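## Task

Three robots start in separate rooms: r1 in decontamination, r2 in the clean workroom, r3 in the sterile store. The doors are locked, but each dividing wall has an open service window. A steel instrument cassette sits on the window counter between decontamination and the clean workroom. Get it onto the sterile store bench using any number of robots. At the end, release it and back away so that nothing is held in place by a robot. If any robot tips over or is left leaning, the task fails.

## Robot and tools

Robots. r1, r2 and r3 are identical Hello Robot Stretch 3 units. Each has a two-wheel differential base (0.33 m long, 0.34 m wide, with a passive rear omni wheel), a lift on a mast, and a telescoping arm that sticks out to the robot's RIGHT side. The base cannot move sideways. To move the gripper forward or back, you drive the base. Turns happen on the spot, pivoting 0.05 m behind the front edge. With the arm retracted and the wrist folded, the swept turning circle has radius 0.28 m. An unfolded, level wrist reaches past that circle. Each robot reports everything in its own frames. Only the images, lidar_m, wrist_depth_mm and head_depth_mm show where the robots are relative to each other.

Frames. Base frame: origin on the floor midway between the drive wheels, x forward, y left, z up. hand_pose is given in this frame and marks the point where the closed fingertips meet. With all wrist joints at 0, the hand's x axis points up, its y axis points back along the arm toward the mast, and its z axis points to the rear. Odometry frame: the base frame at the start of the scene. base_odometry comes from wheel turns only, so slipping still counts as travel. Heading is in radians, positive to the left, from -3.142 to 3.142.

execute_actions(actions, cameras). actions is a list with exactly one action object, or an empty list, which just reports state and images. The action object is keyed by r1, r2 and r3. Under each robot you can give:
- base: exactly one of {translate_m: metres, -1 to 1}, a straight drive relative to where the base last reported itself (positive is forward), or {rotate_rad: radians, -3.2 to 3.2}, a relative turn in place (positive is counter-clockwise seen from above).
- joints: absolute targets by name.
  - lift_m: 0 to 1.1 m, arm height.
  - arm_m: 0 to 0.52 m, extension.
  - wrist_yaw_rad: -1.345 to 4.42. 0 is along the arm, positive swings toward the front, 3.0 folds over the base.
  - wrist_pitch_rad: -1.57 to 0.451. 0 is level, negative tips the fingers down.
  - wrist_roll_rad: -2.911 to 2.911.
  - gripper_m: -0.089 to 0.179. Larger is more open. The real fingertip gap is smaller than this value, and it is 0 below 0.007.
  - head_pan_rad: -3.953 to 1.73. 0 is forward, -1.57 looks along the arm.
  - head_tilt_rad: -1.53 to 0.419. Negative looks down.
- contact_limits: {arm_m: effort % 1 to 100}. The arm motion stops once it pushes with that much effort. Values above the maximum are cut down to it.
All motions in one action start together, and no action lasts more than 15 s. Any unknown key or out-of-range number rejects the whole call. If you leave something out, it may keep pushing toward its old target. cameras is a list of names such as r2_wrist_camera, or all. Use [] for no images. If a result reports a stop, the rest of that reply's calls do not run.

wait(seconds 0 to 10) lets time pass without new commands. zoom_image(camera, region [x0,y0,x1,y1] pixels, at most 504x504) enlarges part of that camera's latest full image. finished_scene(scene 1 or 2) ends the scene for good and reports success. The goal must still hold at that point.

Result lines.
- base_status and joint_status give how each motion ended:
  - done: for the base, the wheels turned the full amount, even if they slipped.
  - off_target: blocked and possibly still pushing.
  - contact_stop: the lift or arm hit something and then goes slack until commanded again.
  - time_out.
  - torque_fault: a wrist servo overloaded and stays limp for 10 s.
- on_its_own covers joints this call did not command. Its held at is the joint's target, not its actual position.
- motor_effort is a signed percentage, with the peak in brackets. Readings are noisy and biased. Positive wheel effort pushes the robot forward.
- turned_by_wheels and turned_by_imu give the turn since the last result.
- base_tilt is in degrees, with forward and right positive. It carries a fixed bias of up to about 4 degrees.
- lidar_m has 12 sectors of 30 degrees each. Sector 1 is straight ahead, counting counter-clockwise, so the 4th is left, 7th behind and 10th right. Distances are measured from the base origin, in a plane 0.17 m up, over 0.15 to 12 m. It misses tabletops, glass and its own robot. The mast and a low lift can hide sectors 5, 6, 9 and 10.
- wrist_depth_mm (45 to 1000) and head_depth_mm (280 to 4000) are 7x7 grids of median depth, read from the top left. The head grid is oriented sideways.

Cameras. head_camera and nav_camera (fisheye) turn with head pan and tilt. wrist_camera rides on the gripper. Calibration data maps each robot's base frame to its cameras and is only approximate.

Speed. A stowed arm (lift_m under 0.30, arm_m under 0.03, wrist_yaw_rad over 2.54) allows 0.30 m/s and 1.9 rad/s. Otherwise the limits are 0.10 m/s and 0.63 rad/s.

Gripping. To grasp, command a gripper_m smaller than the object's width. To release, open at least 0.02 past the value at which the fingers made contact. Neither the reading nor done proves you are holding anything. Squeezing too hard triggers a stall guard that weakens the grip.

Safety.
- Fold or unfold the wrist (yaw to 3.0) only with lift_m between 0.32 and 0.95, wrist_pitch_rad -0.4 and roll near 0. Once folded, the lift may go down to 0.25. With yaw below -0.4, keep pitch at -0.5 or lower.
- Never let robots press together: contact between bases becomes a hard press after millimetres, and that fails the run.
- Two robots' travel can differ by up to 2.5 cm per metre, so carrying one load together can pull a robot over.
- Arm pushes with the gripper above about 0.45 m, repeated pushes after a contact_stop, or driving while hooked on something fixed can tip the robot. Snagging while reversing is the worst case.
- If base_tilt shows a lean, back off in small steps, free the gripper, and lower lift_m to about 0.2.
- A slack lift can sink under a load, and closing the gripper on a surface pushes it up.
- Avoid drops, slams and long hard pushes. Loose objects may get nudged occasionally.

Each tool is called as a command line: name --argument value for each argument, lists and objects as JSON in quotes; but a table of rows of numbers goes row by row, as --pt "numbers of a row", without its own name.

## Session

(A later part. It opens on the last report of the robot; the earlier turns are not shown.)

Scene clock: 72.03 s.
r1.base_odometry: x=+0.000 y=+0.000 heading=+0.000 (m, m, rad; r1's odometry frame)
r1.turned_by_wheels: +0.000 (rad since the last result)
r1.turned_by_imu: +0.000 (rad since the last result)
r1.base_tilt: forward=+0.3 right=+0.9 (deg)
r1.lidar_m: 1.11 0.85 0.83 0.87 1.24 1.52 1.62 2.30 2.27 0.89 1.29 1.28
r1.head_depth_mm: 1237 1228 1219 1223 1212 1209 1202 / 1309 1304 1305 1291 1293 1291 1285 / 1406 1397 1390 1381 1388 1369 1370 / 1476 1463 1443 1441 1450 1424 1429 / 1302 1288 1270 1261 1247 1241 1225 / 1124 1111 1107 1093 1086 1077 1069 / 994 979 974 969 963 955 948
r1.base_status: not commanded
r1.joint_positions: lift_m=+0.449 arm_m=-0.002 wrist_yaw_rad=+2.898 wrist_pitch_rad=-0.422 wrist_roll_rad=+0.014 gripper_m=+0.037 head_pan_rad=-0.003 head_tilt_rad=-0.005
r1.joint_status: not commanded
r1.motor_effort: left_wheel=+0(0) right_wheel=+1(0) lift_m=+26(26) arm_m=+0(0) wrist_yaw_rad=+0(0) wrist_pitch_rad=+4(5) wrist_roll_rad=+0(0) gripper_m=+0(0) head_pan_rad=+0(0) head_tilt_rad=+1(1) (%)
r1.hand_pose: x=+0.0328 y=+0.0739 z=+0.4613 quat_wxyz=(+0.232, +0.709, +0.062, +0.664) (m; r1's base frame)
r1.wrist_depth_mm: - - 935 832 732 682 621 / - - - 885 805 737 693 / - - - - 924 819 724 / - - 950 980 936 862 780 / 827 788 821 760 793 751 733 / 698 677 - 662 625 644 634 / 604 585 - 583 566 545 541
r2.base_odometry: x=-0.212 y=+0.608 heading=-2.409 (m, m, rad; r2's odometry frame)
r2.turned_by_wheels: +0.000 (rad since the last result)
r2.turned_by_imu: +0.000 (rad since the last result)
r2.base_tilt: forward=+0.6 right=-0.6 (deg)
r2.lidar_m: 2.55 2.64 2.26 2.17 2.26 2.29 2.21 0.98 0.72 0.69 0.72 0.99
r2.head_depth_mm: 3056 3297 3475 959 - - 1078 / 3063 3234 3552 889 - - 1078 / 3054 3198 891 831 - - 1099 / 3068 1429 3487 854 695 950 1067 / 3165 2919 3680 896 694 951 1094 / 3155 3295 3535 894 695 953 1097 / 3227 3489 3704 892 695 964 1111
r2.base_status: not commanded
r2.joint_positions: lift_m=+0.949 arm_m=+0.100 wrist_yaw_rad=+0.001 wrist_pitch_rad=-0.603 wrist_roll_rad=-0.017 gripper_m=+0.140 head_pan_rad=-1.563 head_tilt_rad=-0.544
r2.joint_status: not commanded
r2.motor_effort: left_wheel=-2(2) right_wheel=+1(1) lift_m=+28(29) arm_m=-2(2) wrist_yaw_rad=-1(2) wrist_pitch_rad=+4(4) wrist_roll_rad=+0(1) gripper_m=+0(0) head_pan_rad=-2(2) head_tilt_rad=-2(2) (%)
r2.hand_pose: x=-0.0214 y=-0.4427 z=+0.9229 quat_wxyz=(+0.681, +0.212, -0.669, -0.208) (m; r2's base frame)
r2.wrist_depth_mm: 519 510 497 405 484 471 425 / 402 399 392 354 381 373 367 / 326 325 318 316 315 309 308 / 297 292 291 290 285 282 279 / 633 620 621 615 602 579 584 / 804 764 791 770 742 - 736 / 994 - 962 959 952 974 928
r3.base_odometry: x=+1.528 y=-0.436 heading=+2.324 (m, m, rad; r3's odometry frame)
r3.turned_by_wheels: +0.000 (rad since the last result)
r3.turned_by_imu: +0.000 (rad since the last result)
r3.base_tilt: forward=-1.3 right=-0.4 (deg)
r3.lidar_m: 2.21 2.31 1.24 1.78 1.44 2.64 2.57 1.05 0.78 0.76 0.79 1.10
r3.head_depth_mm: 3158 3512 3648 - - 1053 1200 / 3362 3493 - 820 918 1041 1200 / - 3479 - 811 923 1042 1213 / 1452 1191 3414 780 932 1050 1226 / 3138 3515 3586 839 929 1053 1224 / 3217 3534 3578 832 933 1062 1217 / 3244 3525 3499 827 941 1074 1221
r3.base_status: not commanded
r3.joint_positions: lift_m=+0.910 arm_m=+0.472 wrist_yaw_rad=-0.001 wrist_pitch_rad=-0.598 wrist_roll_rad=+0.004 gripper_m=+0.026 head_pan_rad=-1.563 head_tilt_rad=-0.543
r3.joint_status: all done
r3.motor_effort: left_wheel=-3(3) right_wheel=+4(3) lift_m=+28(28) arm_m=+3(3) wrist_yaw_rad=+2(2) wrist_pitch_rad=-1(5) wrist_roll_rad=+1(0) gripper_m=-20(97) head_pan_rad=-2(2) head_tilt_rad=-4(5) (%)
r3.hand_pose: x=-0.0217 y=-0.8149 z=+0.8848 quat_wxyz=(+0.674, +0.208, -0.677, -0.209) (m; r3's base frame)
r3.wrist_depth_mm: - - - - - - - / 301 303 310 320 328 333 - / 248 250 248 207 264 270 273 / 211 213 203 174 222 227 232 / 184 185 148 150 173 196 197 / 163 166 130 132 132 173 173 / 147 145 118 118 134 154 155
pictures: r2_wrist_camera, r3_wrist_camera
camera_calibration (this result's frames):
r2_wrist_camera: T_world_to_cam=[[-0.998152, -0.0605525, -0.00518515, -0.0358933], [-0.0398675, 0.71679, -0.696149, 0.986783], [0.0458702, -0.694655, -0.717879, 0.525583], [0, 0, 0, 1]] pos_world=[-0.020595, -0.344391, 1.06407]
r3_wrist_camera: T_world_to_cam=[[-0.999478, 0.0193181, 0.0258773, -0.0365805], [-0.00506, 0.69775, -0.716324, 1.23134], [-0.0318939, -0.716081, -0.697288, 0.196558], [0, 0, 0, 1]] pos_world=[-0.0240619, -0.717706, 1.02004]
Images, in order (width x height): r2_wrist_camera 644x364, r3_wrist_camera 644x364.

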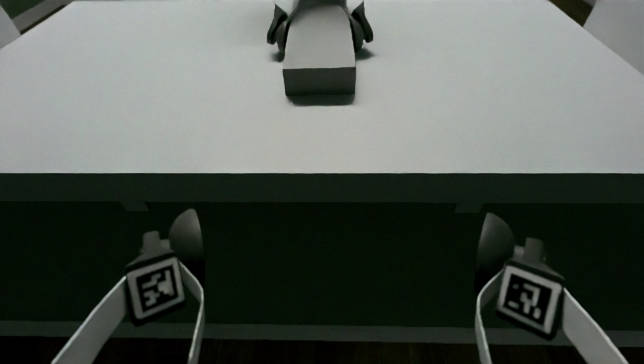

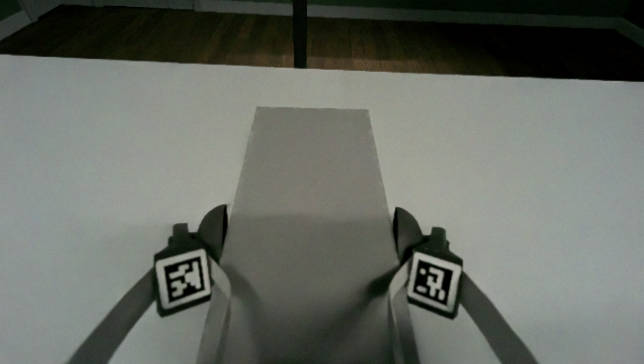

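execute_actions --actions '[{"r3":{"joints":{"lift_m":0.94}}}]' --cameras '[]'

execute_actions --actions '[{"r3":{"joints":{"arm_m":0.27,"lift_m":0.96}}}]' --cameras '["r3_wrist_camera"]'

execute_actions --actions '[{"r3":{"base":{"rotate_rad":1.53},"joints":{"arm_m":0.22,"head_pan_rad":0}}}]' --cameras '[]'

execute_actions --actions '[{"r3":{"base":{"translate_m":0.48},"joints":{"arm_m":0.5,"lift_m":0.9}}}]' --cameras '["r3_wrist_camera","r3_head_camera","r3_nav_camera"]'

Scene clock: 73.67 s.
r1.base_odometry: x=+0.000 y=+0.000 heading=+0.000 (m, m, rad; r1's odometry frame)
r1.turned_by_wheels: +0.000 (rad since the last result)
r1.turned_by_imu: +0.000 (rad since the last result)
r1.base_tilt: forward=+0.4 right=+1.0 (deg)
r1.lidar_m: 1.12 0.85 0.83 0.87 1.24 1.52 1.62 2.30 2.27 0.89 1.28 1.28
r1.head_depth_mm: 1233 1220 1219 1212 1212 1206 1207 / 1314 1305 1294 1291 1292 1283 1280 / 1397 1392 1389 1383 1375 1380 1364 / 1469 1461 1449 1441 1446 1434 1432 / 1304 1287 1269 1262 1248 1239 1227 / 1122 1116 1104 1093 1089 1079 1071 / 991 985 974 969 962 958 947
r1.base_status: not commanded
r1.joint_positions: lift_m=+0.449 arm_m=-0.002 wrist_yaw_rad=+2.898 wrist_pitch_rad=-0.422 wrist_roll_rad=+0.014 gripper_m=+0.037 head_pan_rad=-0.003 head_tilt_rad=-0.005
r1.joint_status: not commanded
r1.motor_effort: left_wheel=+1(0) right_wheel=+1(1) lift_m=+26(26) arm_m=+0(0) wrist_yaw_rad=+0(0) wrist_pitch_rad=+5(5) wrist_roll_rad=+0(0) gripper_m=+0(0) head_pan_rad=+0(0) head_tilt_rad=+2(2) (%)
r1.hand_pose: x=+0.0328 y=+0.0739 z=+0.4613 quat_wxyz=(+0.232, +0.709, +0.062, +0.664) (m; r1's base frame)
r1.wrist_depth_mm: - - 927 822 761 679 623 / - - - 900 827 718 682 / - - - - 904 804 731 / - - 978 959 927 847 765 / 811 819 798 778 775 754 728 / 681 662 - 655 626 642 625 / 590 592 - 585 568 558 553
r2.base_odometry: x=-0.212 y=+0.608 heading=-2.409 (m, m, rad; r2's odometry frame)
r2.turned_by_wheels: +0.000 (rad since the last result)
r2.turned_by_imu: +0.000 (rad since the last result)
r2.base_tilt: forward=+0.6 right=-0.4 (deg)
r2.lidar_m: 2.55 2.64 2.25 2.17 2.26 2.29 2.21 0.98 0.72 0.69 0.72 0.99
r2.head_depth_mm: 3065 3280 3525 953 - - 1078 / 3108 3256 3501 892 - - 1079 / 3088 3229 884 810 - - 1098 / 3080 1185 3511 853 696 956 1076 / 3140 2901 3637 891 692 945 1075 / 3175 3361 3503 896 697 952 1101 / 3208 3425 3726 892 697 966 1105
r2.base_status: not commanded
r2.joint_positions: lift_m=+0.949 arm_m=+0.100 wrist_yaw_rad=+0.001 wrist_pitch_rad=-0.603 wrist_roll_rad=-0.017 gripper_m=+0.140 head_pan_rad=-1.563 head_tilt_rad=-0.544
r2.joint_status: not commanded
r2.motor_effort: left_wheel=-2(2) right_wheel=+2(2) lift_m=+29(28) arm_m=-2(2) wrist_yaw_rad=-1(1) wrist_pitch_rad=+4(4) wrist_roll_rad=+0(1) gripper_m=+1(1) head_pan_rad=-2(2) head_tilt_rad=-3(2) (%)
r2.hand_pose: x=-0.0214 y=-0.4427 z=+0.9229 quat_wxyz=(+0.681, +0.212, -0.669, -0.208) (m; r2's base frame)
r2.wrist_depth_mm: 511 504 503 378 477 476 424 / 401 394 392 358 380 378 371 / 327 325 324 321 313 312 311 / 296 293 291 288 285 283 278 / 637 616 619 613 607 582 596 / 793 755 771 757 739 - 726 / 975 984 989 954 944 957 940
r3.base_odometry: x=+1.528 y=-0.436 heading=+2.324 (m, m, rad; r3's odometry frame)
r3.turned_by_wheels: +0.000 (rad since the last result)
r3.turned_by_imu: +0.000 (rad since the last result)
r3.base_tilt: forward=-1.1 right=-0.5 (deg)
r3.lidar_m: 2.21 2.31 1.24 1.78 1.43 2.64 2.56 1.05 0.78 0.76 0.79 1.10
r3.head_depth_mm: 3230 3434 3672 - 933 1038 1194 / 3316 3494 - 823 915 1044 1199 / - 3502 - 812 923 1048 1210 / 1436 1192 3434 773 923 1056 1228 / 3128 3494 3632 839 934 1062 1226 / 3226 3521 3567 833 930 1061 1222 / 3247 3576 3490 827 941 1068 1226
r3.base_status: not commanded
r3.joint_positions: lift_m=+0.940 arm_m=+0.472 wrist_yaw_rad=-0.001 wrist_pitch_rad=-0.634 wrist_roll_rad=+0.004 gripper_m=+0.026 head_pan_rad=-1.563 head_tilt_rad=-0.543
r3.joint_status: all done
r3.motor_effort: left_wheel=-2(3) right_wheel=+3(4) lift_m=+39(41) arm_m=+3(3) wrist_yaw_rad=+2(1) wrist_pitch_rad=+14(15) wrist_roll_rad=+1(1) gripper_m=-19(20) head_pan_rad=-2(3) head_tilt_rad=-5(5) (%)
r3.hand_pose: x=-0.0217 y=-0.8088 z=+0.9072 quat_wxyz=(+0.670, +0.220, -0.673, -0.222) (m; r3's base frame)
r3.wrist_depth_mm: - - - - - - - / 325 334 337 346 - - - / 274 275 273 211 292 297 302 / 237 237 229 175 247 251 259 / 207 209 149 150 186 220 222 / 183 188 131 132 133 196 199 / 170 167 118 117 145 176 178
pictures: none
No camera images: the call's "cameras" was empty. Leave "cameras" out to get every camera's image.

Scene clock: 76.40 s.
r1.base_odometry: x=+0.000 y=+0.000 heading=+0.000 (m, m, rad; r1's odometry frame)
r1.turned_by_wheels: +0.000 (rad since the last result)
r1.turned_by_imu: +0.000 (rad since the last result)
r1.base_tilt: forward=+0.3 right=+1.0 (deg)
r1.lidar_m: 1.11 0.85 0.83 0.87 1.24 1.52 1.62 2.31 2.28 0.89 1.28 1.28
r1.head_depth_mm: 1232 1223 1218 1221 1212 1216 1200 / 1305 1304 1295 1297 1290 1287 1282 / 1398 1397 1396 1387 1381 1376 1362 / 1479 1460 1449 1446 1438 1434 1432 / 1296 1293 1273 1259 1245 1240 1230 / 1122 1114 1105 1095 1084 1075 1069 / 994 986 975 973 960 955 951
r1.base_status: not commanded
r1.joint_positions: lift_m=+0.449 arm_m=-0.002 wrist_yaw_rad=+2.898 wrist_pitch_rad=-0.422 wrist_roll_rad=+0.014 gripper_m=+0.037 head_pan_rad=-0.003 head_tilt_rad=-0.005
r1.joint_status: not commanded
r1.motor_effort: left_wheel=+0(1) right_wheel=+0(0) lift_m=+26(26) arm_m=+0(0) wrist_yaw_rad=+0(0) wrist_pitch_rad=+5(4) wrist_roll_rad=+0(0) gripper_m=+0(0) head_pan_rad=+0(0) head_tilt_rad=+1(2) (%)
r1.hand_pose: x=+0.0328 y=+0.0739 z=+0.4613 quat_wxyz=(+0.232, +0.709, +0.062, +0.664) (m; r1's base frame)
r1.wrist_depth_mm: - - 927 826 745 676 621 / - - - 905 814 735 671 / - - - - 875 803 742 / - - 952 950 925 841 789 / 826 798 817 786 783 749 739 / 694 674 - 652 630 635 630 / 602 596 - 578 565 567 556
r2.base_odometry: x=-0.212 y=+0.608 heading=-2.409 (m, m, rad; r2's odometry frame)
r2.turned_by_wheels: +0.000 (rad since the last result)
r2.turned_by_imu: +0.001 (rad since the last result)
r2.base_tilt: forward=+0.6 right=-0.5 (deg)
r2.lidar_m: 2.54 2.64 2.25 2.17 2.26 2.30 2.21 0.98 0.72 0.69 0.72 0.99
r2.head_depth_mm: 3027 3274 3488 957 - - 1077 / 3054 3223 3491 893 - - 1078 / 3030 2927 1039 890 - - 1100 / 3016 1600 3519 892 694 951 1077 / 3144 2929 3530 894 696 948 1091 / 3186 3359 3528 896 693 952 1098 / 3214 3485 3645 896 696 966 1112
r2.base_status: not commanded
r2.joint_positions: lift_m=+0.949 arm_m=+0.100 wrist_yaw_rad=+0.001 wrist_pitch_rad=-0.603 wrist_roll_rad=-0.017 gripper_m=+0.140 head_pan_rad=-1.563 head_tilt_rad=-0.544
r2.joint_status: not commanded
r2.motor_effort: left_wheel=-2(2) right_wheel=+1(1) lift_m=+29(28) arm_m=-2(2) wrist_yaw_rad=-1(2) wrist_pitch_rad=+4(4) wrist_roll_rad=+0(0) gripper_m=+1(0) head_pan_rad=-2(2) head_tilt_rad=-3(3) (%)
r2.hand_pose: x=-0.0214 y=-0.4427 z=+0.9229 quat_wxyz=(+0.681, +0.212, -0.669, -0.208) (m; r2's base frame)
r2.wrist_depth_mm: 516 503 504 487 476 475 425 / 397 397 392 389 384 375 366 / 329 326 322 319 315 313 306 / 296 294 291 293 285 282 279 / 630 616 615 612 596 576 587 / 800 769 781 775 751 - 721 / - 945 982 988 969 960 923
r3.base_odometry: x=+1.528 y=-0.436 heading=+2.324 (m, m, rad; r3's odometry frame)
r3.turned_by_wheels: +0.000 (rad since the last result)
r3.turned_by_imu: +0.001 (rad since the last result)
r3.base_tilt: forward=-1.3 right=-0.5 (deg)
r3.lidar_m: 2.21 2.31 1.24 1.78 1.43 2.64 2.56 1.05 0.78 0.76 0.79 1.11
r3.head_depth_mm: 3215 3539 3694 793 918 1031 1198 / 3354 3448 - - 916 1039 1205 / - 3439 - - 922 1046 1214 / 1443 1194 3478 792 934 1053 1222 / 3204 3509 3578 839 930 1062 1218 / 3253 3502 3534 832 936 1068 1221 / 3238 3557 3508 822 936 1074 1217
r3.base_status: not commanded
r3.joint_positions: lift_m=+0.960 arm_m=+0.270 wrist_yaw_rad=+0.000 wrist_pitch_rad=-0.636 wrist_roll_rad=+0.004 gripper_m=+0.026 head_pan_rad=-1.563 head_tilt_rad=-0.543
r3.joint_status: all done
r3.motor_effort: left_wheel=-2(3) right_wheel=+3(3) lift_m=+38(43) arm_m=-4(3) wrist_yaw_rad=+0(1) wrist_pitch_rad=+15(15) wrist_roll_rad=+1(1) gripper_m=-20(19) head_pan_rad=-2(2) head_tilt_rad=-5(6) (%)
r3.hand_pose: x=-0.0216 y=-0.6072 z=+0.9270 quat_wxyz=(+0.670, +0.221, -0.673, -0.222) (m; r3's base frame)
r3.wrist_depth_mm: 467 459 474 493 496 - - / 362 368 374 388 391 405 413 / 304 310 305 209 328 333 334 / 263 263 252 175 277 282 288 / 231 234 149 151 199 244 248 / 208 212 131 133 133 218 219 / 762 777 118 118 175 707 697
pictures: r3_wrist_camera
camera_calibration (this result's frames):
r3_wrist_camera: T_world_to_cam=[[-0.99949, 0.0177346, 0.0265531, -0.0431559], [-0.0054574, 0.724466, -0.689289, 1.10778], [-0.0314611, -0.689082, -0.724, 0.415946], [0, 0, 0, 1]] pos_world=[-0.0240021, -0.515163, 1.06587]
Images, in order (width x height): r3_wrist_camera 644x364.

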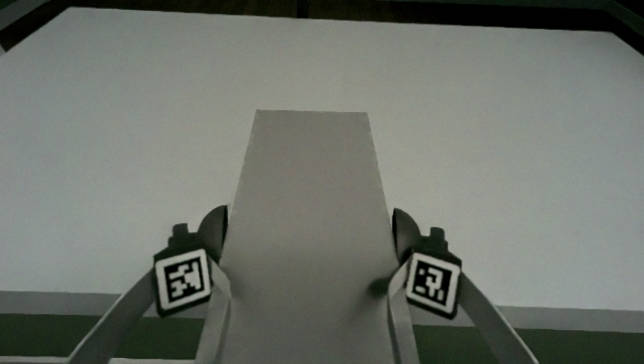

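Scene clock: 79.77 s.
r1.base_odometry: x=+0.000 y=+0.000 heading=+0.000 (m, m, rad; r1's odometry frame)
r1.turned_by_wheels: +0.000 (rad since the last result)
r1.turned_by_imu: +0.000 (rad since the last result)
r1.base_tilt: forward=+0.4 right=+0.9 (deg)
r1.lidar_m: 1.12 0.85 0.83 0.87 1.24 1.52 1.62 2.31 2.28 0.89 1.28 1.28
r1.head_depth_mm: 1226 1237 1225 1222 1217 1208 1203 / 1311 1305 1294 1295 1282 1284 1290 / 1400 1396 1397 1388 1384 1374 1370 / 1473 1466 1454 1437 1441 1434 1433 / 1294 1284 1263 1265 1250 1234 1225 / 1121 1113 1102 1098 1085 1083 1070 / 992 983 973 966 958 954 951
r1.base_status: not commanded
r1.joint_positions: lift_m=+0.449 arm_m=-0.002 wrist_yaw_rad=+2.898 wrist_pitch_rad=-0.422 wrist_roll_rad=+0.014 gripper_m=+0.037 head_pan_rad=-0.003 head_tilt_rad=-0.005
r1.joint_status: not commanded
r1.motor_effort: left_wheel=+0(1) right_wheel=+1(1) lift_m=+26(26) arm_m=+0(0) wrist_yaw_rad=+0(0) wrist_pitch_rad=+4(5) wrist_roll_rad=+0(0) gripper_m=+0(0) head_pan_rad=+0(0) head_tilt_rad=+0(1) (%)
r1.hand_pose: x=+0.0328 y=+0.0739 z=+0.4613 quat_wxyz=(+0.232, +0.709, +0.062, +0.664) (m; r1's base frame)
r1.wrist_depth_mm: - - 928 833 732 677 621 / - - - 921 825 739 678 / - - - - 876 802 733 / - - 949 966 946 850 773 / 797 805 816 776 782 760 735 / 678 675 - 647 625 648 637 / 594 592 - 579 557 563 558
r2.base_odometry: x=-0.212 y=+0.608 heading=-2.409 (m, m, rad; r2's odometry frame)
r2.turned_by_wheels: +0.000 (rad since the last result)
r2.turned_by_imu: +0.001 (rad since the last result)
r2.base_tilt: forward=+0.6 right=-0.5 (deg)
r2.lidar_m: 2.55 2.64 2.26 2.18 2.26 2.29 2.21 0.99 0.72 0.69 0.72 0.99
r2.head_depth_mm: 3071 2573 3497 958 - - 1077 / 3100 2569 3557 888 - - 1078 / 3069 2594 3582 894 - - 1100 / 1268 1406 3422 890 692 953 1077 / 3102 3318 3611 896 692 943 1086 / 3120 3337 3556 897 696 962 1098 / 3193 3444 3677 896 695 967 1110
r2.base_status: not commanded
r2.joint_positions: lift_m=+0.949 arm_m=+0.100 wrist_yaw_rad=+0.001 wrist_pitch_rad=-0.603 wrist_roll_rad=-0.017 gripper_m=+0.140 head_pan_rad=-1.563 head_tilt_rad=-0.544
r2.joint_status: not commanded
r2.motor_effort: left_wheel=-2(2) right_wheel=+2(1) lift_m=+29(29) arm_m=-2(2) wrist_yaw_rad=-1(2) wrist_pitch_rad=+4(4) wrist_roll_rad=+0(1) gripper_m=+0(1) head_pan_rad=-1(2) head_tilt_rad=-3(2) (%)
r2.hand_pose: x=-0.0214 y=-0.4427 z=+0.9229 quat_wxyz=(+0.681, +0.212, -0.669, -0.208) (m; r2's base frame)
r2.wrist_depth_mm: 514 510 490 491 483 477 427 / 401 399 394 387 382 381 369 / 329 328 320 320 313 312 308 / 296 296 291 287 285 282 279 / 632 618 617 611 591 582 587 / 799 743 780 759 756 - 732 / 995 974 967 969 941 961 947
r3.base_odometry: x=+1.528 y=-0.436 heading=-2.429 (m, m, rad; r3's odometry frame)
r3.turned_by_wheels: +1.530 (rad since the last result)
r3.turned_by_imu: +1.547 (rad since the last result)
r3.base_tilt: forward=-1.1 right=-0.6 (deg)
r3.lidar_m: 1.78 1.43 2.67 2.57 1.08 0.79 0.76 0.78 1.07 2.21 2.29 1.24
r3.head_depth_mm: 1763 1909 1563 2272 1861 1565 1331 / 1771 1891 1553 2006 1955 1572 1327 / 1769 1928 1514 2074 1930 1572 1316 / 1771 1896 1506 2048 1936 1567 1308 / 1743 1915 1495 2053 1920 1564 1321 / 1789 1907 1475 2059 1921 1535 1306 / 1776 1909 1456 2027 1890 1539 1310
r3.base_status: done
r3.joint_positions: lift_m=+0.960 arm_m=+0.220 wrist_yaw_rad=+0.000 wrist_pitch_rad=-0.636 wrist_roll_rad=+0.004 gripper_m=+0.026 head_pan_rad=-0.007 head_tilt_rad=-0.543
r3.joint_status: all done
r3.motor_effort: left_wheel=-2(6) right_wheel=+2(7) lift_m=+38(38) arm_m=-3(3) wrist_yaw_rad=-1(2) wrist_pitch_rad=+15(15) wrist_roll_rad=+1(1) gripper_m=-19(20) head_pan_rad=+3(30) head_tilt_rad=-5(5) (%)
r3.hand_pose: x=-0.0216 y=-0.5572 z=+0.9270 quat_wxyz=(+0.670, +0.221, -0.673, -0.222) (m; r3's base frame)
r3.wrist_depth_mm: - - - - - - 810 / - - - - - - 858 / - - - 211 - - 828 / - - - 176 - - 853 / - - 150 151 - - 857 / - - 130 133 133 - 873 / 981 971 118 117 558 - 829
pictures: none
No camera images: the call's "cameras" was empty. Leave "cameras" out to get every camera's image.

Scene clock: 85.63 s.
r1.base_odometry: x=+0.000 y=+0.000 heading=+0.000 (m, m, rad; r1's odometry frame)
r1.turned_by_wheels: +0.000 (rad since the last result)
r1.turned_by_imu: +0.000 (rad since the last result)
r1.base_tilt: forward=+0.4 right=+1.0 (deg)
r1.lidar_m: 1.12 0.85 0.83 0.87 1.24 1.52 1.62 2.30 2.28 0.89 1.28 1.28
r1.head_depth_mm: 1227 1234 1224 1214 1209 1200 1207 / 1315 1309 1302 1296 1286 1280 1288 / 1410 1396 1391 1386 1381 1379 1374 / 1475 1468 1456 1441 1436 1433 1426 / 1289 1282 1271 1259 1247 1240 1229 / 1127 1109 1106 1095 1086 1074 1071 / 990 986 977 969 964 954 953
r1.base_status: not commanded
r1.joint_positions: lift_m=+0.449 arm_m=-0.002 wrist_yaw_rad=+2.898 wrist_pitch_rad=-0.422 wrist_roll_rad=+0.014 gripper_m=+0.037 head_pan_rad=-0.003 head_tilt_rad=-0.005
r1.joint_status: not commanded
r1.motor_effort: left_wheel=+1(0) right_wheel=+0(0) lift_m=+26(26) arm_m=+0(1) wrist_yaw_rad=+0(0) wrist_pitch_rad=+5(4) wrist_roll_rad=+0(0) gripper_m=+0(0) head_pan_rad=+0(0) head_tilt_rad=+1(1) (%)
r1.hand_pose: x=+0.0328 y=+0.0739 z=+0.4613 quat_wxyz=(+0.232, +0.709, +0.062, +0.664) (m; r1's base frame)
r1.wrist_depth_mm: - - 938 836 749 667 630 / - - - 882 807 724 673 / - - - - 904 804 733 / - - 963 935 901 842 770 / 823 802 820 757 790 753 751 / 689 676 - 650 632 636 632 / 601 594 - 582 564 556 555
r2.base_odometry: x=-0.212 y=+0.608 heading=-2.409 (m, m, rad; r2's odometry frame)
r2.turned_by_wheels: +0.000 (rad since the last result)
r2.turned_by_imu: +0.001 (rad since the last result)
r2.base_tilt: forward=+0.6 right=-0.4 (deg)
r2.lidar_m: 2.55 2.65 2.25 2.17 2.24 2.29 2.21 0.98 0.72 0.69 0.72 0.99
r2.head_depth_mm: 3077 3292 3434 959 - - 1078 / 3034 2948 3520 890 - - 1081 / 3072 2951 3607 891 - - 1093 / 3055 2598 3580 889 692 949 1074 / 3172 3274 3621 891 693 945 1088 / 3230 3297 3485 896 693 954 1097 / 3183 3441 3730 895 696 960 1112
r2.base_status: not commanded
r2.joint_positions: lift_m=+0.949 arm_m=+0.100 wrist_yaw_rad=+0.001 wrist_pitch_rad=-0.603 wrist_roll_rad=-0.017 gripper_m=+0.140 head_pan_rad=-1.563 head_tilt_rad=-0.544
r2.joint_status: not commanded
r2.motor_effort: left_wheel=-2(2) right_wheel=+1(1) lift_m=+29(28) arm_m=-2(2) wrist_yaw_rad=-1(1) wrist_pitch_rad=+4(4) wrist_roll_rad=+0(0) gripper_m=+1(1) head_pan_rad=-2(2) head_tilt_rad=-3(3) (%)
r2.hand_pose: x=-0.0214 y=-0.4427 z=+0.9229 quat_wxyz=(+0.681, +0.212, -0.669, -0.208) (m; r2's base frame)
r2.wrist_depth_mm: 509 501 498 499 482 469 421 / 400 395 392 383 378 377 371 / 327 326 320 319 316 312 308 / 296 294 287 289 285 282 278 / 638 607 625 610 610 576 590 / 800 751 786 784 743 - 733 / 979 967 966 967 951 972 910
r3.base_odometry: x=+1.165 y=-0.750 heading=-2.429 (m, m, rad; r3's odometry frame)
r3.turned_by_wheels: +0.000 (rad since the last result)
r3.turned_by_imu: +0.001 (rad since the last result)
r3.base_tilt: forward=-1.2 right=-0.6 (deg)
r3.lidar_m: 1.29 1.34 1.08 2.57 1.77 1.29 1.24 1.29 1.72 2.21 2.27 0.82
r3.head_depth_mm: 1349 1457 1550 1074 815 1586 1337 / 1342 1465 1562 1059 825 1580 1340 / 1341 1466 1556 1054 825 1571 1318 / 1339 1457 1551 1044 823 1564 1322 / 1335 1459 1559 1033 821 1566 1314 / 1342 1453 1534 1026 815 1548 1303 / 1337 1459 1526 1017 813 1536 1297
r3.base_status: done
r3.joint_positions: lift_m=+0.900 arm_m=+0.500 wrist_yaw_rad=+0.000 wrist_pitch_rad=-0.636 wrist_roll_rad=+0.004 gripper_m=+0.026 head_pan_rad=-0.007 head_tilt_rad=-0.543
r3.joint_status: all done
r3.motor_effort: left_wheel=-3(3) right_wheel=+2(8) lift_m=+31(35) arm_m=+3(3) wrist_yaw_rad=+0(1) wrist_pitch_rad=+15(15) wrist_roll_rad=+1(1) gripper_m=-19(19) head_pan_rad=+3(3) head_tilt_rad=-5(5) (%)
r3.hand_pose: x=-0.0216 y=-0.8364 z=+0.8671 quat_wxyz=(+0.670, +0.221, -0.673, -0.222) (m; r3's base frame)
r3.wrist_depth_mm: - - - - - - - / - - - - - - - / - - - 210 - - - / - - - 175 - - - / - - 150 151 - - - / - - 131 132 133 - - / 935 892 117 117 523 978 994
pictures: r3_head_camera (sideways: a quarter turn clockwise sets it upright), r3_nav_camera (sideways: a quarter turn counterclockwise sets it upright), r3_wrist_camera
camera_calibration (this result's frames):
r3_head_camera: T_world_to_cam=[[-0.504721, -0.0344077, -0.862597, 1.14413], [0.00885662, 0.998946, -0.0450287, 0.0638079], [0.863237, -0.0303666, -0.503884, 0.608838], [0, 0, 0, 1]] pos_world=[0.0513276, -0.00588549, 1.29658]
r3_nav_camera: T_world_to_cam=[[0.535328, -0.0522278, 0.843028, -1.05357], [-0.0385098, -0.998558, -0.0374093, 0.0977252], [0.843766, -0.0124386, -0.536567, 0.654283], [0, 0, 0, 1]] pos_world=[0.0157083, 0.0506969, 1.24291]
r3_wrist_camera: T_world_to_cam=[[-0.999493, 0.0175568, 0.0265728, -0.0376363], [-0.00557537, 0.725004, -0.688723, 1.23248], [-0.0313571, -0.688521, -0.724538, 0.215555], [0, 0, 0, 1]] pos_world=[-0.0239865, -0.744481, 1.00602]
Images, in order (width x height): r3_head_camera 896x504, r3_nav_camera 672x504, r3_wrist_camera 644x364.

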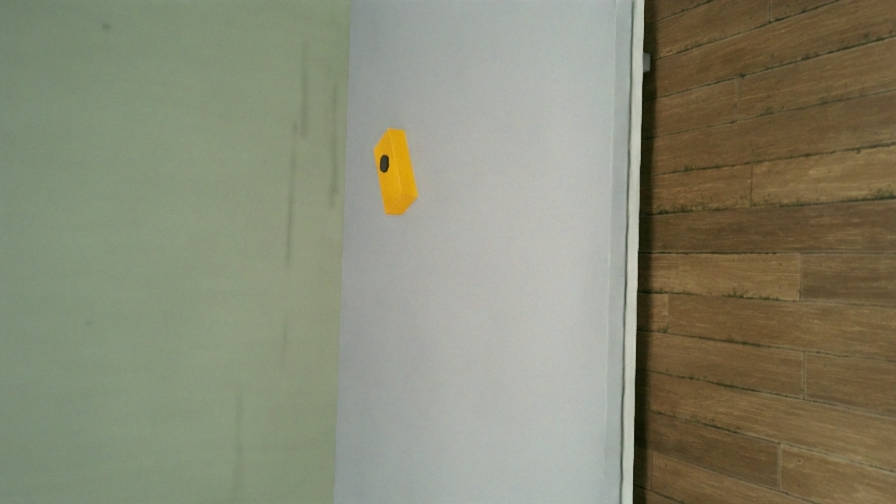

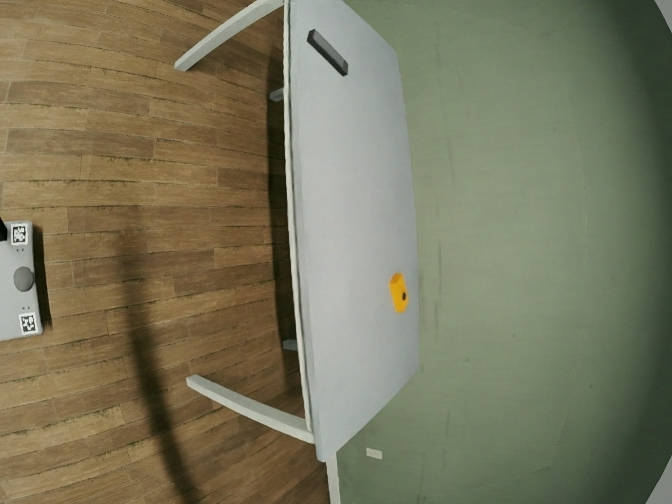

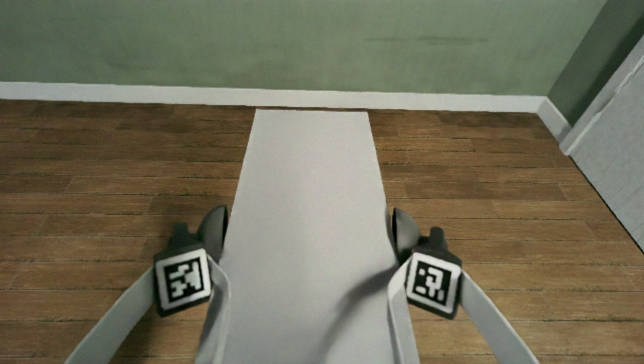

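execute_actions --actions '[{"r3":{"base":{"rotate_rad":1.58},"joints":{"lift_m":0.855}}}]' --cameras '["r3_wrist_camera"]'

Scene clock: 89.40 s.
r1.base_odometry: x=+0.000 y=+0.000 heading=+0.000 (m, m, rad; r1's odometry frame)
r1.turned_by_wheels: +0.000 (rad since the last result)
r1.turned_by_imu: +0.000 (rad since the last result)
r1.base_tilt: forward=+0.4 right=+1.0 (deg)
r1.lidar_m: 1.12 0.85 0.83 0.87 1.24 1.52 1.62 2.31 2.28 0.89 1.28 1.28
r1.head_depth_mm: 1232 1228 1215 1219 1215 1207 1206 / 1307 1303 1304 1293 1288 1290 1286 / 1401 1391 1402 1377 1383 1363 1365 / 1476 1465 1451 1452 1440 1436 1423 / 1296 1284 1273 1265 1245 1237 1226 / 1126 1111 1097 1096 1086 1079 1071 / 991 978 974 966 962 955 950
r1.base_status: not commanded
r1.joint_positions: lift_m=+0.449 arm_m=-0.002 wrist_yaw_rad=+2.898 wrist_pitch_rad=-0.422 wrist_roll_rad=+0.014 gripper_m=+0.037 head_pan_rad=-0.003 head_tilt_rad=-0.005
r1.joint_status: not commanded
r1.motor_effort: left_wheel=+1(1) right_wheel=+0(0) lift_m=+26(26) arm_m=-1(0) wrist_yaw_rad=+0(0) wrist_pitch_rad=+4(5) wrist_roll_rad=+0(0) gripper_m=+0(1) head_pan_rad=+0(0) head_tilt_rad=+0(1) (%)
r1.hand_pose: x=+0.0328 y=+0.0739 z=+0.4613 quat_wxyz=(+0.232, +0.709, +0.062, +0.664) (m; r1's base frame)
r1.wrist_depth_mm: - - 941 820 760 680 633 / - - - 906 837 741 679 / - - - - 903 808 742 / - - 972 949 911 842 775 / 822 803 818 777 791 747 731 / 695 679 - 649 630 636 623 / 597 593 - 579 575 552 559
r2.base_odometry: x=-0.212 y=+0.608 heading=-2.409 (m, m, rad; r2's odometry frame)
r2.turned_by_wheels: +0.000 (rad since the last result)
r2.turned_by_imu: +0.001 (rad since the last result)
r2.base_tilt: forward=+0.6 right=-0.5 (deg)
r2.lidar_m: 2.55 2.64 2.25 2.17 2.25 2.30 2.21 0.98 0.72 0.69 0.72 0.99
r2.head_depth_mm: 3114 3308 3464 958 - - 1078 / 3141 2914 3524 888 - - 1079 / 1723 2566 3567 899 - - 1097 / 3118 3209 3626 898 693 952 1073 / 3157 3294 3569 893 694 943 1085 / 3135 3381 3544 894 693 952 1096 / 3181 3461 3745 893 698 966 1114
r2.base_status: not commanded
r2.joint_positions: lift_m=+0.949 arm_m=+0.100 wrist_yaw_rad=+0.001 wrist_pitch_rad=-0.603 wrist_roll_rad=-0.017 gripper_m=+0.140 head_pan_rad=-1.563 head_tilt_rad=-0.544
r2.joint_status: not commanded
r2.motor_effort: left_wheel=-2(2) right_wheel=+1(1) lift_m=+28(29) arm_m=-2(2) wrist_yaw_rad=-2(1) wrist_pitch_rad=+4(4) wrist_roll_rad=+0(0) gripper_m=+1(1) head_pan_rad=-3(2) head_tilt_rad=-3(2) (%)
r2.hand_pose: x=-0.0214 y=-0.4427 z=+0.9229 quat_wxyz=(+0.681, +0.212, -0.669, -0.208) (m; r2's base frame)
r2.wrist_depth_mm: 514 513 497 486 477 476 422 / 398 398 390 383 379 376 373 / 329 324 323 316 315 313 308 / 296 294 291 287 287 280 278 / 630 614 616 619 595 581 593 / 811 751 786 779 763 - 726 / 996 965 970 968 952 977 926
r3.base_odometry: x=+1.165 y=-0.750 heading=-0.849 (m, m, rad; r3's odometry frame)
r3.turned_by_wheels: +1.580 (rad since the last result)
r3.turned_by_imu: +1.598 (rad since the last result)
r3.base_tilt: forward=-1.2 right=-0.6 (deg)
r3.lidar_m: 2.56 1.73 1.28 1.24 1.29 1.76 2.20 2.22 0.82 1.29 1.35 1.09
r3.head_depth_mm: 2197 2390 2623 2620 1958 1582 1335 / 2174 2366 2601 2576 1971 1587 1334 / 2195 2388 2643 2555 1954 1567 1315 / 2193 2396 2606 2561 1928 1563 1321 / 2190 2358 2623 2525 1928 1558 1312 / 2216 2402 2644 2466 1891 1542 1310 / 2194 2388 2638 2466 1908 1543 1306
r3.base_status: done
r3.joint_positions: lift_m=+0.855 arm_m=+0.500 wrist_yaw_rad=+0.001 wrist_pitch_rad=-0.636 wrist_roll_rad=+0.004 gripper_m=+0.026 head_pan_rad=-0.007 head_tilt_rad=-0.543
r3.joint_status: all done
r3.motor_effort: left_wheel=-2(8) right_wheel=+2(11) lift_m=+31(34) arm_m=+3(4) wrist_yaw_rad=+0(1) wrist_pitch_rad=+15(15) wrist_roll_rad=+1(1) gripper_m=-20(20) head_pan_rad=+3(3) head_tilt_rad=-5(4) (%)
r3.hand_pose: x=-0.0214 y=-0.8365 z=+0.8221 quat_wxyz=(+0.670, +0.221, -0.673, -0.222) (m; r3's base frame)
r3.wrist_depth_mm: 442 450 464 472 485 502 511 / 356 363 371 371 355 373 406 / 299 301 300 211 320 328 331 / 257 263 252 175 270 273 282 / 225 230 151 150 198 240 243 / 203 207 130 132 133 214 218 / 182 183 118 117 153 192 195
pictures: r3_wrist_camera
camera_calibration (this result's frames):
r3_wrist_camera: T_world_to_cam=[[-0.999506, 0.0167681, 0.0265793, -0.0369547], [-0.00615197, 0.724999, -0.688723, 1.20152], [-0.0308185, -0.688546, -0.724538, 0.18291], [0, 0, 0, 1]] pos_world=[-0.0239077, -0.744541, 0.961023]
Images, in order (width x height): r3_wrist_camera 644x364.

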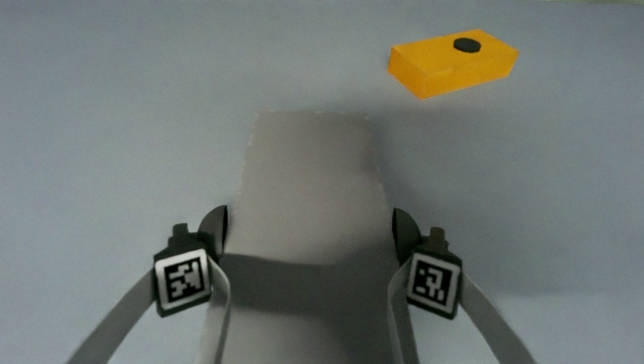

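Consistent with exactly 0.10 lower.

execute_actions --actions '[{"r3":{"joints":{"lift_m":0.813}}}]' --cameras '[]'

execute_actions --actions '[{"r3":{"joints":{"gripper_m":0.14}}}]' --cameras '[]'

execute_actions --actions '[{"r3":{"joints":{"lift_m":0.9,"arm_m":0.2}}}]' --cameras '["r3_wrist_camera"]'

Scene clock: 90.93 s.
r1.base_odometry: x=+0.000 y=+0.000 heading=+0.000 (m, m, rad; r1's odometry frame)
r1.turned_by_wheels: +0.000 (rad since the last result)
r1.turned_by_imu: +0.000 (rad since the last result)
r1.base_tilt: forward=+0.4 right=+0.9 (deg)
r1.lidar_m: 1.11 0.85 0.83 0.87 1.24 1.52 1.62 2.31 2.27 0.89 1.28 1.28
r1.head_depth_mm: 1230 1229 1226 1218 1216 1216 1201 / 1309 1303 1309 1299 1285 1284 1281 / 1400 1403 1394 1385 1389 1370 1381 / 1486 1462 1446 1437 1434 1448 1426 / 1299 1289 1270 1263 1242 1242 1233 / 1116 1113 1098 1096 1086 1077 1072 / 988 981 975 969 964 956 950
r1.base_status: not commanded
r1.joint_positions: lift_m=+0.449 arm_m=-0.002 wrist_yaw_rad=+2.898 wrist_pitch_rad=-0.422 wrist_roll_rad=+0.014 gripper_m=+0.037 head_pan_rad=-0.003 head_tilt_rad=-0.005
r1.joint_status: not commanded
r1.motor_effort: left_wheel=+1(1) right_wheel=+0(1) lift_m=+26(26) arm_m=+0(0) wrist_yaw_rad=+0(0) wrist_pitch_rad=+4(4) wrist_roll_rad=+0(0) gripper_m=+0(0) head_pan_rad=+0(0) head_tilt_rad=+1(1) (%)
r1.hand_pose: x=+0.0328 y=+0.0739 z=+0.4613 quat_wxyz=(+0.232, +0.709, +0.062, +0.664) (m; r1's base frame)
r1.wrist_depth_mm: - - 906 819 773 676 631 / - - - 912 820 748 669 / - - - - 910 791 736 / - - 982 926 918 851 789 / 830 815 832 775 807 747 737 / 697 678 - 652 632 616 628 / 602 584 - 587 569 558 544
r2.base_odometry: x=-0.212 y=+0.608 heading=-2.409 (m, m, rad; r2's odometry frame)
r2.turned_by_wheels: +0.000 (rad since the last result)
r2.turned_by_imu: +0.000 (rad since the last result)
r2.base_tilt: forward=+0.6 right=-0.6 (deg)
r2.lidar_m: 2.54 2.64 2.25 2.18 2.25 2.29 2.21 0.98 0.72 0.69 0.72 0.99
r2.head_depth_mm: 3075 3283 3459 962 - - 1084 / 3083 2884 3560 894 - - 1079 / 1726 2566 3582 895 - - 1100 / 3167 3257 3584 893 695 952 1075 / 3153 3287 3530 892 694 944 1087 / 3144 3359 3500 892 692 952 1100 / 3248 3468 3740 897 696 970 1113
r2.base_status: not commanded
r2.joint_positions: lift_m=+0.949 arm_m=+0.100 wrist_yaw_rad=+0.001 wrist_pitch_rad=-0.603 wrist_roll_rad=-0.017 gripper_m=+0.140 head_pan_rad=-1.563 head_tilt_rad=-0.544
r2.joint_status: not commanded
r2.motor_effort: left_wheel=-2(2) right_wheel=+2(1) lift_m=+28(29) arm_m=-2(2) wrist_yaw_rad=-1(1) wrist_pitch_rad=+4(4) wrist_roll_rad=+0(0) gripper_m=+1(1) head_pan_rad=-2(2) head_tilt_rad=-3(3) (%)
r2.hand_pose: x=-0.0214 y=-0.4427 z=+0.9229 quat_wxyz=(+0.681, +0.212, -0.669, -0.208) (m; r2's base frame)
r2.wrist_depth_mm: 510 499 489 492 479 483 429 / 399 394 394 382 384 374 369 / 328 324 324 320 312 311 311 / 297 292 290 288 285 283 278 / 617 612 624 620 612 582 580 / 822 752 772 769 749 - 719 / - 987 963 958 962 959 897
r3.base_odometry: x=+1.165 y=-0.750 heading=-0.849 (m, m, rad; r3's odometry frame)
r3.turned_by_wheels: +0.000 (rad since the last result)
r3.turned_by_imu: +0.000 (rad since the last result)
r3.base_tilt: forward=-1.1 right=-0.6 (deg)
r3.lidar_m: 2.57 1.73 1.27 1.24 1.29 1.76 2.21 2.22 0.82 1.29 1.35 1.08
r3.head_depth_mm: 2179 2392 2583 2600 1977 1591 1335 / 2197 2378 2589 2554 1951 1574 1330 / 2193 2378 2600 2537 1938 1576 1330 / 2205 2363 2623 2508 1912 1562 1314 / 2207 2370 2614 2490 1924 1566 1304 / 2208 2377 2651 2498 1914 1549 1309 / 2221 2351 2595 2444 1892 1532 1299
r3.base_status: not commanded
r3.joint_positions: lift_m=+0.813 arm_m=+0.500 wrist_yaw_rad=+0.000 wrist_pitch_rad=-0.628 wrist_roll_rad=+0.004 gripper_m=+0.026 head_pan_rad=-0.007 head_tilt_rad=-0.543
r3.joint_status: all done
r3.motor_effort: left_wheel=-2(2) right_wheel=+2(2) lift_m=+24(30) arm_m=+3(3) wrist_yaw_rad=+1(1) wrist_pitch_rad=+12(15) wrist_roll_rad=+1(1) gripper_m=-19(19) head_pan_rad=+3(3) head_tilt_rad=-5(4) (%)
r3.hand_pose: x=-0.0216 y=-0.8379 z=+0.7819 quat_wxyz=(+0.671, +0.218, -0.674, -0.219) (m; r3's base frame)
r3.wrist_depth_mm: 359 366 378 388 346 354 419 / 287 295 302 308 315 319 326 / 242 246 241 202 259 262 267 / 209 212 200 171 220 224 228 / 184 184 148 150 174 194 198 / 162 167 131 132 134 172 173 / 148 146 119 118 135 154 156
pictures: none
No camera images: the call's "cameras" was empty. Leave "cameras" out to get every camera's image.

Scene clock: 92.57 s.
r1.base_odometry: x=+0.000 y=+0.000 heading=+0.000 (m, m, rad; r1's odometry frame)
r1.turned_by_wheels: +0.000 (rad since the last result)
r1.turned_by_imu: +0.000 (rad since the last result)
r1.base_tilt: forward=+0.4 right=+0.9 (deg)
r1.lidar_m: 1.12 0.85 0.83 0.87 1.24 1.52 1.62 2.30 2.28 0.89 1.28 1.28
r1.head_depth_mm: 1233 1218 1217 1217 1209 1209 1208 / 1318 1298 1303 1302 1296 1290 1279 / 1411 1391 1385 1383 1384 1373 1373 / 1487 1461 1452 1442 1433 1431 1430 / 1293 1279 1264 1268 1250 1242 1233 / 1126 1111 1104 1099 1090 1076 1073 / 995 980 977 966 964 959 953
r1.base_status: not commanded
r1.joint_positions: lift_m=+0.449 arm_m=-0.002 wrist_yaw_rad=+2.898 wrist_pitch_rad=-0.422 wrist_roll_rad=+0.014 gripper_m=+0.037 head_pan_rad=-0.003 head_tilt_rad=-0.005
r1.joint_status: not commanded
r1.motor_effort: left_wheel=+1(1) right_wheel=+0(0) lift_m=+26(26) arm_m=+0(0) wrist_yaw_rad=+0(0) wrist_pitch_rad=+4(5) wrist_roll_rad=+0(0) gripper_m=+0(0) head_pan_rad=+0(0) head_tilt_rad=+2(1) (%)
r1.hand_pose: x=+0.0328 y=+0.0739 z=+0.4613 quat_wxyz=(+0.232, +0.709, +0.062, +0.664) (m; r1's base frame)
r1.wrist_depth_mm: - - 931 813 733 683 632 / - - - 908 801 736 678 / - - - - 904 797 726 / - - - 920 916 852 777 / 834 778 798 770 796 746 729 / 694 689 - 656 632 649 636 / 592 589 - 589 566 552 550
r2.base_odometry: x=-0.212 y=+0.608 heading=-2.409 (m, m, rad; r2's odometry frame)
r2.turned_by_wheels: +0.000 (rad since the last result)
r2.turned_by_imu: +0.000 (rad since the last result)
r2.base_tilt: forward=+0.7 right=-0.5 (deg)
r2.lidar_m: 2.55 2.64 2.25 2.17 2.26 2.29 2.21 0.98 0.72 0.69 0.72 0.98
r2.head_depth_mm: 3034 3345 3496 958 - - 1075 / 3078 2890 3510 894 - - 1083 / 1727 2586 3612 890 - - 1101 / 3073 3262 3614 898 692 955 1074 / 3129 3231 3672 895 692 946 1087 / 3176 3331 3437 894 697 955 1098 / 3165 3552 3655 896 695 967 1111
r2.base_status: not commanded
r2.joint_positions: lift_m=+0.949 arm_m=+0.100 wrist_yaw_rad=+0.001 wrist_pitch_rad=-0.603 wrist_roll_rad=-0.017 gripper_m=+0.140 head_pan_rad=-1.563 head_tilt_rad=-0.544
r2.joint_status: not commanded
r2.motor_effort: left_wheel=-2(2) right_wheel=+1(1) lift_m=+29(29) arm_m=-2(3) wrist_yaw_rad=-1(1) wrist_pitch_rad=+4(4) wrist_roll_rad=+0(0) gripper_m=+1(0) head_pan_rad=-2(2) head_tilt_rad=-2(3) (%)
r2.hand_pose: x=-0.0214 y=-0.4427 z=+0.9229 quat_wxyz=(+0.681, +0.212, -0.669, -0.208) (m; r2's base frame)
r2.wrist_depth_mm: 512 505 499 491 481 473 427 / 403 392 389 382 382 378 369 / 331 323 322 318 317 314 309 / 296 296 288 287 284 280 280 / 632 600 610 614 602 573 599 / 805 753 771 775 748 - 723 / 950 963 976 991 961 961 910
r3.base_odometry: x=+1.165 y=-0.750 heading=-0.849 (m, m, rad; r3's odometry frame)
r3.turned_by_wheels: +0.000 (rad since the last result)
r3.turned_by_imu: +0.000 (rad since the last result)
r3.base_tilt: forward=-1.1 right=-0.5 (deg)
r3.lidar_m: 2.57 1.73 1.28 1.24 1.29 1.76 2.21 2.21 0.82 1.29 1.35 1.08
r3.head_depth_mm: 2188 2370 2574 2585 1981 1586 1329 / 2181 2372 2595 2554 1953 1583 1321 / 2226 2390 2607 2556 1953 1570 1319 / 2186 2383 2610 2530 1932 1579 1308 / 2190 2396 2588 2503 1916 1557 1311 / 2229 2370 2593 2472 1905 1551 1305 / 2185 2392 2618 2498 1892 1546 1309
r3.base_status: not commanded
r3.joint_positions: lift_m=+0.813 arm_m=+0.500 wrist_yaw_rad=+0.000 wrist_pitch_rad=-0.616 wrist_roll_rad=+0.004 gripper_m=+0.140 head_pan_rad=-0.007 head_tilt_rad=-0.543
r3.joint_status: all done
r3.motor_effort: left_wheel=-2(2) right_wheel=+2(2) lift_m=+28(29) arm_m=+3(3) wrist_yaw_rad=-1(1) wrist_pitch_rad=+7(12) wrist_roll_rad=+0(1) gripper_m=+1(85) head_pan_rad=+3(3) head_tilt_rad=-5(5) (%)
r3.hand_pose: x=-0.0216 y=-0.8398 z=+0.7841 quat_wxyz=(+0.672, +0.214, -0.675, -0.215) (m; r3's base frame)
r3.wrist_depth_mm: 369 381 388 395 357 349 441 / 293 302 308 317 319 330 336 / 247 248 247 207 262 267 272 / 211 214 204 175 222 226 227 / 185 190 159 152 188 201 198 / 168 - 137 134 163 - 175 / 144 148 120 121 127 152 157
pictures: none
No camera images: the call's "cameras" was empty. Leave "cameras" out to get every camera's image.

Scene clock: 96.00 s.
r1.base_odometry: x=+0.000 y=+0.000 heading=+0.000 (m, m, rad; r1's odometry frame)
r1.turned_by_wheels: +0.000 (rad since the last result)
r1.turned_by_imu: +0.000 (rad since the last result)
r1.base_tilt: forward=+0.5 right=+0.9 (deg)
r1.lidar_m: 1.11 0.85 0.83 0.87 1.24 1.52 1.62 2.31 2.27 0.89 1.29 1.28
r1.head_depth_mm: 1232 1233 1222 1220 1212 1213 1212 / 1315 1313 1295 1297 1291 1284 1280 / 1405 1394 1388 1383 1376 1373 1368 / 1486 1462 1447 1437 1439 1440 1434 / 1295 1288 1269 1261 1246 1240 1226 / 1117 1115 1100 1098 1084 1079 1070 / 989 982 974 963 961 957 952
r1.base_status: not commanded
r1.joint_positions: lift_m=+0.449 arm_m=-0.002 wrist_yaw_rad=+2.898 wrist_pitch_rad=-0.422 wrist_roll_rad=+0.014 gripper_m=+0.037 head_pan_rad=-0.003 head_tilt_rad=-0.005
r1.joint_status: not commanded
r1.motor_effort: left_wheel=+0(1) right_wheel=+0(1) lift_m=+26(26) arm_m=-1(0) wrist_yaw_rad=+0(0) wrist_pitch_rad=+4(5) wrist_roll_rad=+0(0) gripper_m=+0(0) head_pan_rad=+0(0) head_tilt_rad=+1(1) (%)
r1.hand_pose: x=+0.0328 y=+0.0739 z=+0.4613 quat_wxyz=(+0.232, +0.709, +0.062, +0.664) (m; r1's base frame)
r1.wrist_depth_mm: - - 939 819 747 677 627 / - - - 891 817 746 677 / - - - - 879 781 736 / - - 967 967 924 845 795 / 824 807 825 790 819 751 732 / 695 683 - 636 624 630 632 / 595 590 - 584 561 567 542
r2.base_odometry: x=-0.212 y=+0.608 heading=-2.409 (m, m, rad; r2's odometry frame)
r2.turned_by_wheels: +0.000 (rad since the last result)
r2.turned_by_imu: +0.001 (rad since the last result)
r2.base_tilt: forward=+0.6 right=-0.5 (deg)
r2.lidar_m: 2.55 2.64 2.26 2.17 2.26 2.29 2.21 0.98 0.72 0.69 0.72 0.99
r2.head_depth_mm: 3083 3377 3506 956 - - 1081 / 3118 2876 3585 895 - - 1079 / 1720 2601 3560 891 - - 1101 / 3109 3225 3589 892 693 953 1070 / 3135 3298 3572 895 693 947 1087 / 3146 3319 3490 892 696 952 1103 / 3167 3443 3769 899 698 965 1119
r2.base_status: not commanded
r2.joint_positions: lift_m=+0.949 arm_m=+0.100 wrist_yaw_rad=+0.001 wrist_pitch_rad=-0.603 wrist_roll_rad=-0.017 gripper_m=+0.140 head_pan_rad=-1.563 head_tilt_rad=-0.544
r2.joint_status: not commanded
r2.motor_effort: left_wheel=-2(2) right_wheel=+1(2) lift_m=+29(28) arm_m=-2(2) wrist_yaw_rad=-2(2) wrist_pitch_rad=+4(4) wrist_roll_rad=+0(0) gripper_m=+1(1) head_pan_rad=-3(2) head_tilt_rad=-3(3) (%)
r2.hand_pose: x=-0.0214 y=-0.4427 z=+0.9229 quat_wxyz=(+0.681, +0.212, -0.669, -0.208) (m; r2's base frame)
r2.wrist_depth_mm: 517 514 494 487 486 467 421 / 401 401 390 380 379 376 367 / 325 323 321 317 313 313 308 / 296 295 290 287 285 282 280 / 635 615 623 597 607 581 587 / 822 762 775 767 759 - 740 / 991 985 981 997 951 961 937
r3.base_odometry: x=+1.165 y=-0.750 heading=-0.849 (m, m, rad; r3's odometry frame)
r3.turned_by_wheels: +0.000 (rad since the last result)
r3.turned_by_imu: +0.001 (rad since the last result)
r3.base_tilt: forward=-1.2 right=-0.6 (deg)
r3.lidar_m: 2.57 1.74 1.28 1.24 1.29 1.76 2.20 2.22 0.82 1.29 1.35 1.08
r3.head_depth_mm: 2158 2361 2604 2571 1952 1590 1326 / 2185 2383 2581 2545 1952 1568 1328 / 2216 2341 2628 2542 1938 1571 1324 / 2203 2402 2613 2505 1931 1554 1321 / 2204 2381 2625 2477 1902 1552 1302 / 2187 2388 2655 2462 1906 1572 1308 / 2205 2370 2664 2466 1900 1546 1302
r3.base_status: not commanded
r3.joint_positions: lift_m=+0.900 arm_m=+0.200 wrist_yaw_rad=+0.000 wrist_pitch_rad=-0.616 wrist_roll_rad=+0.004 gripper_m=+0.140 head_pan_rad=-0.007 head_tilt_rad=-0.543
r3.joint_status: all done
r3.motor_effort: left_wheel=-2(3) right_wheel=+2(2) lift_m=+36(33) arm_m=-3(4) wrist_yaw_rad=+1(0) wrist_pitch_rad=+7(7) wrist_roll_rad=+1(1) gripper_m=+0(0) head_pan_rad=+2(3) head_tilt_rad=-5(6) (%)
r3.hand_pose: x=-0.0216 y=-0.5405 z=+0.8708 quat_wxyz=(+0.672, +0.214, -0.675, -0.215) (m; r3's base frame)
r3.wrist_depth_mm: 589 594 605 629 604 658 738 / 451 469 482 446 499 509 522 / 381 385 386 372 403 412 417 / 328 329 338 339 343 350 355 / 291 298 300 299 303 311 308 / - - - - - - - / 942 965 937 958 943 998 572
pictures: r3_wrist_camera
camera_calibration (this result's frames):
r3_wrist_camera: T_world_to_cam=[[-0.999493, 0.018051, 0.0262259, -0.0423569], [-0.00560811, 0.711039, -0.703131, 1.02551], [-0.0313398, -0.702921, -0.710577, 0.402084], [0, 0, 0, 1]] pos_world=[-0.023983, -0.445776, 1.00789]
Images, in order (width x height): r3_wrist_camera 644x364.

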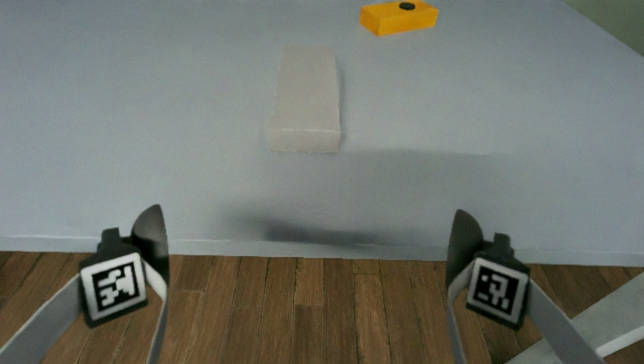

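finished_scene --scene 1

The scene is finished: the task was done.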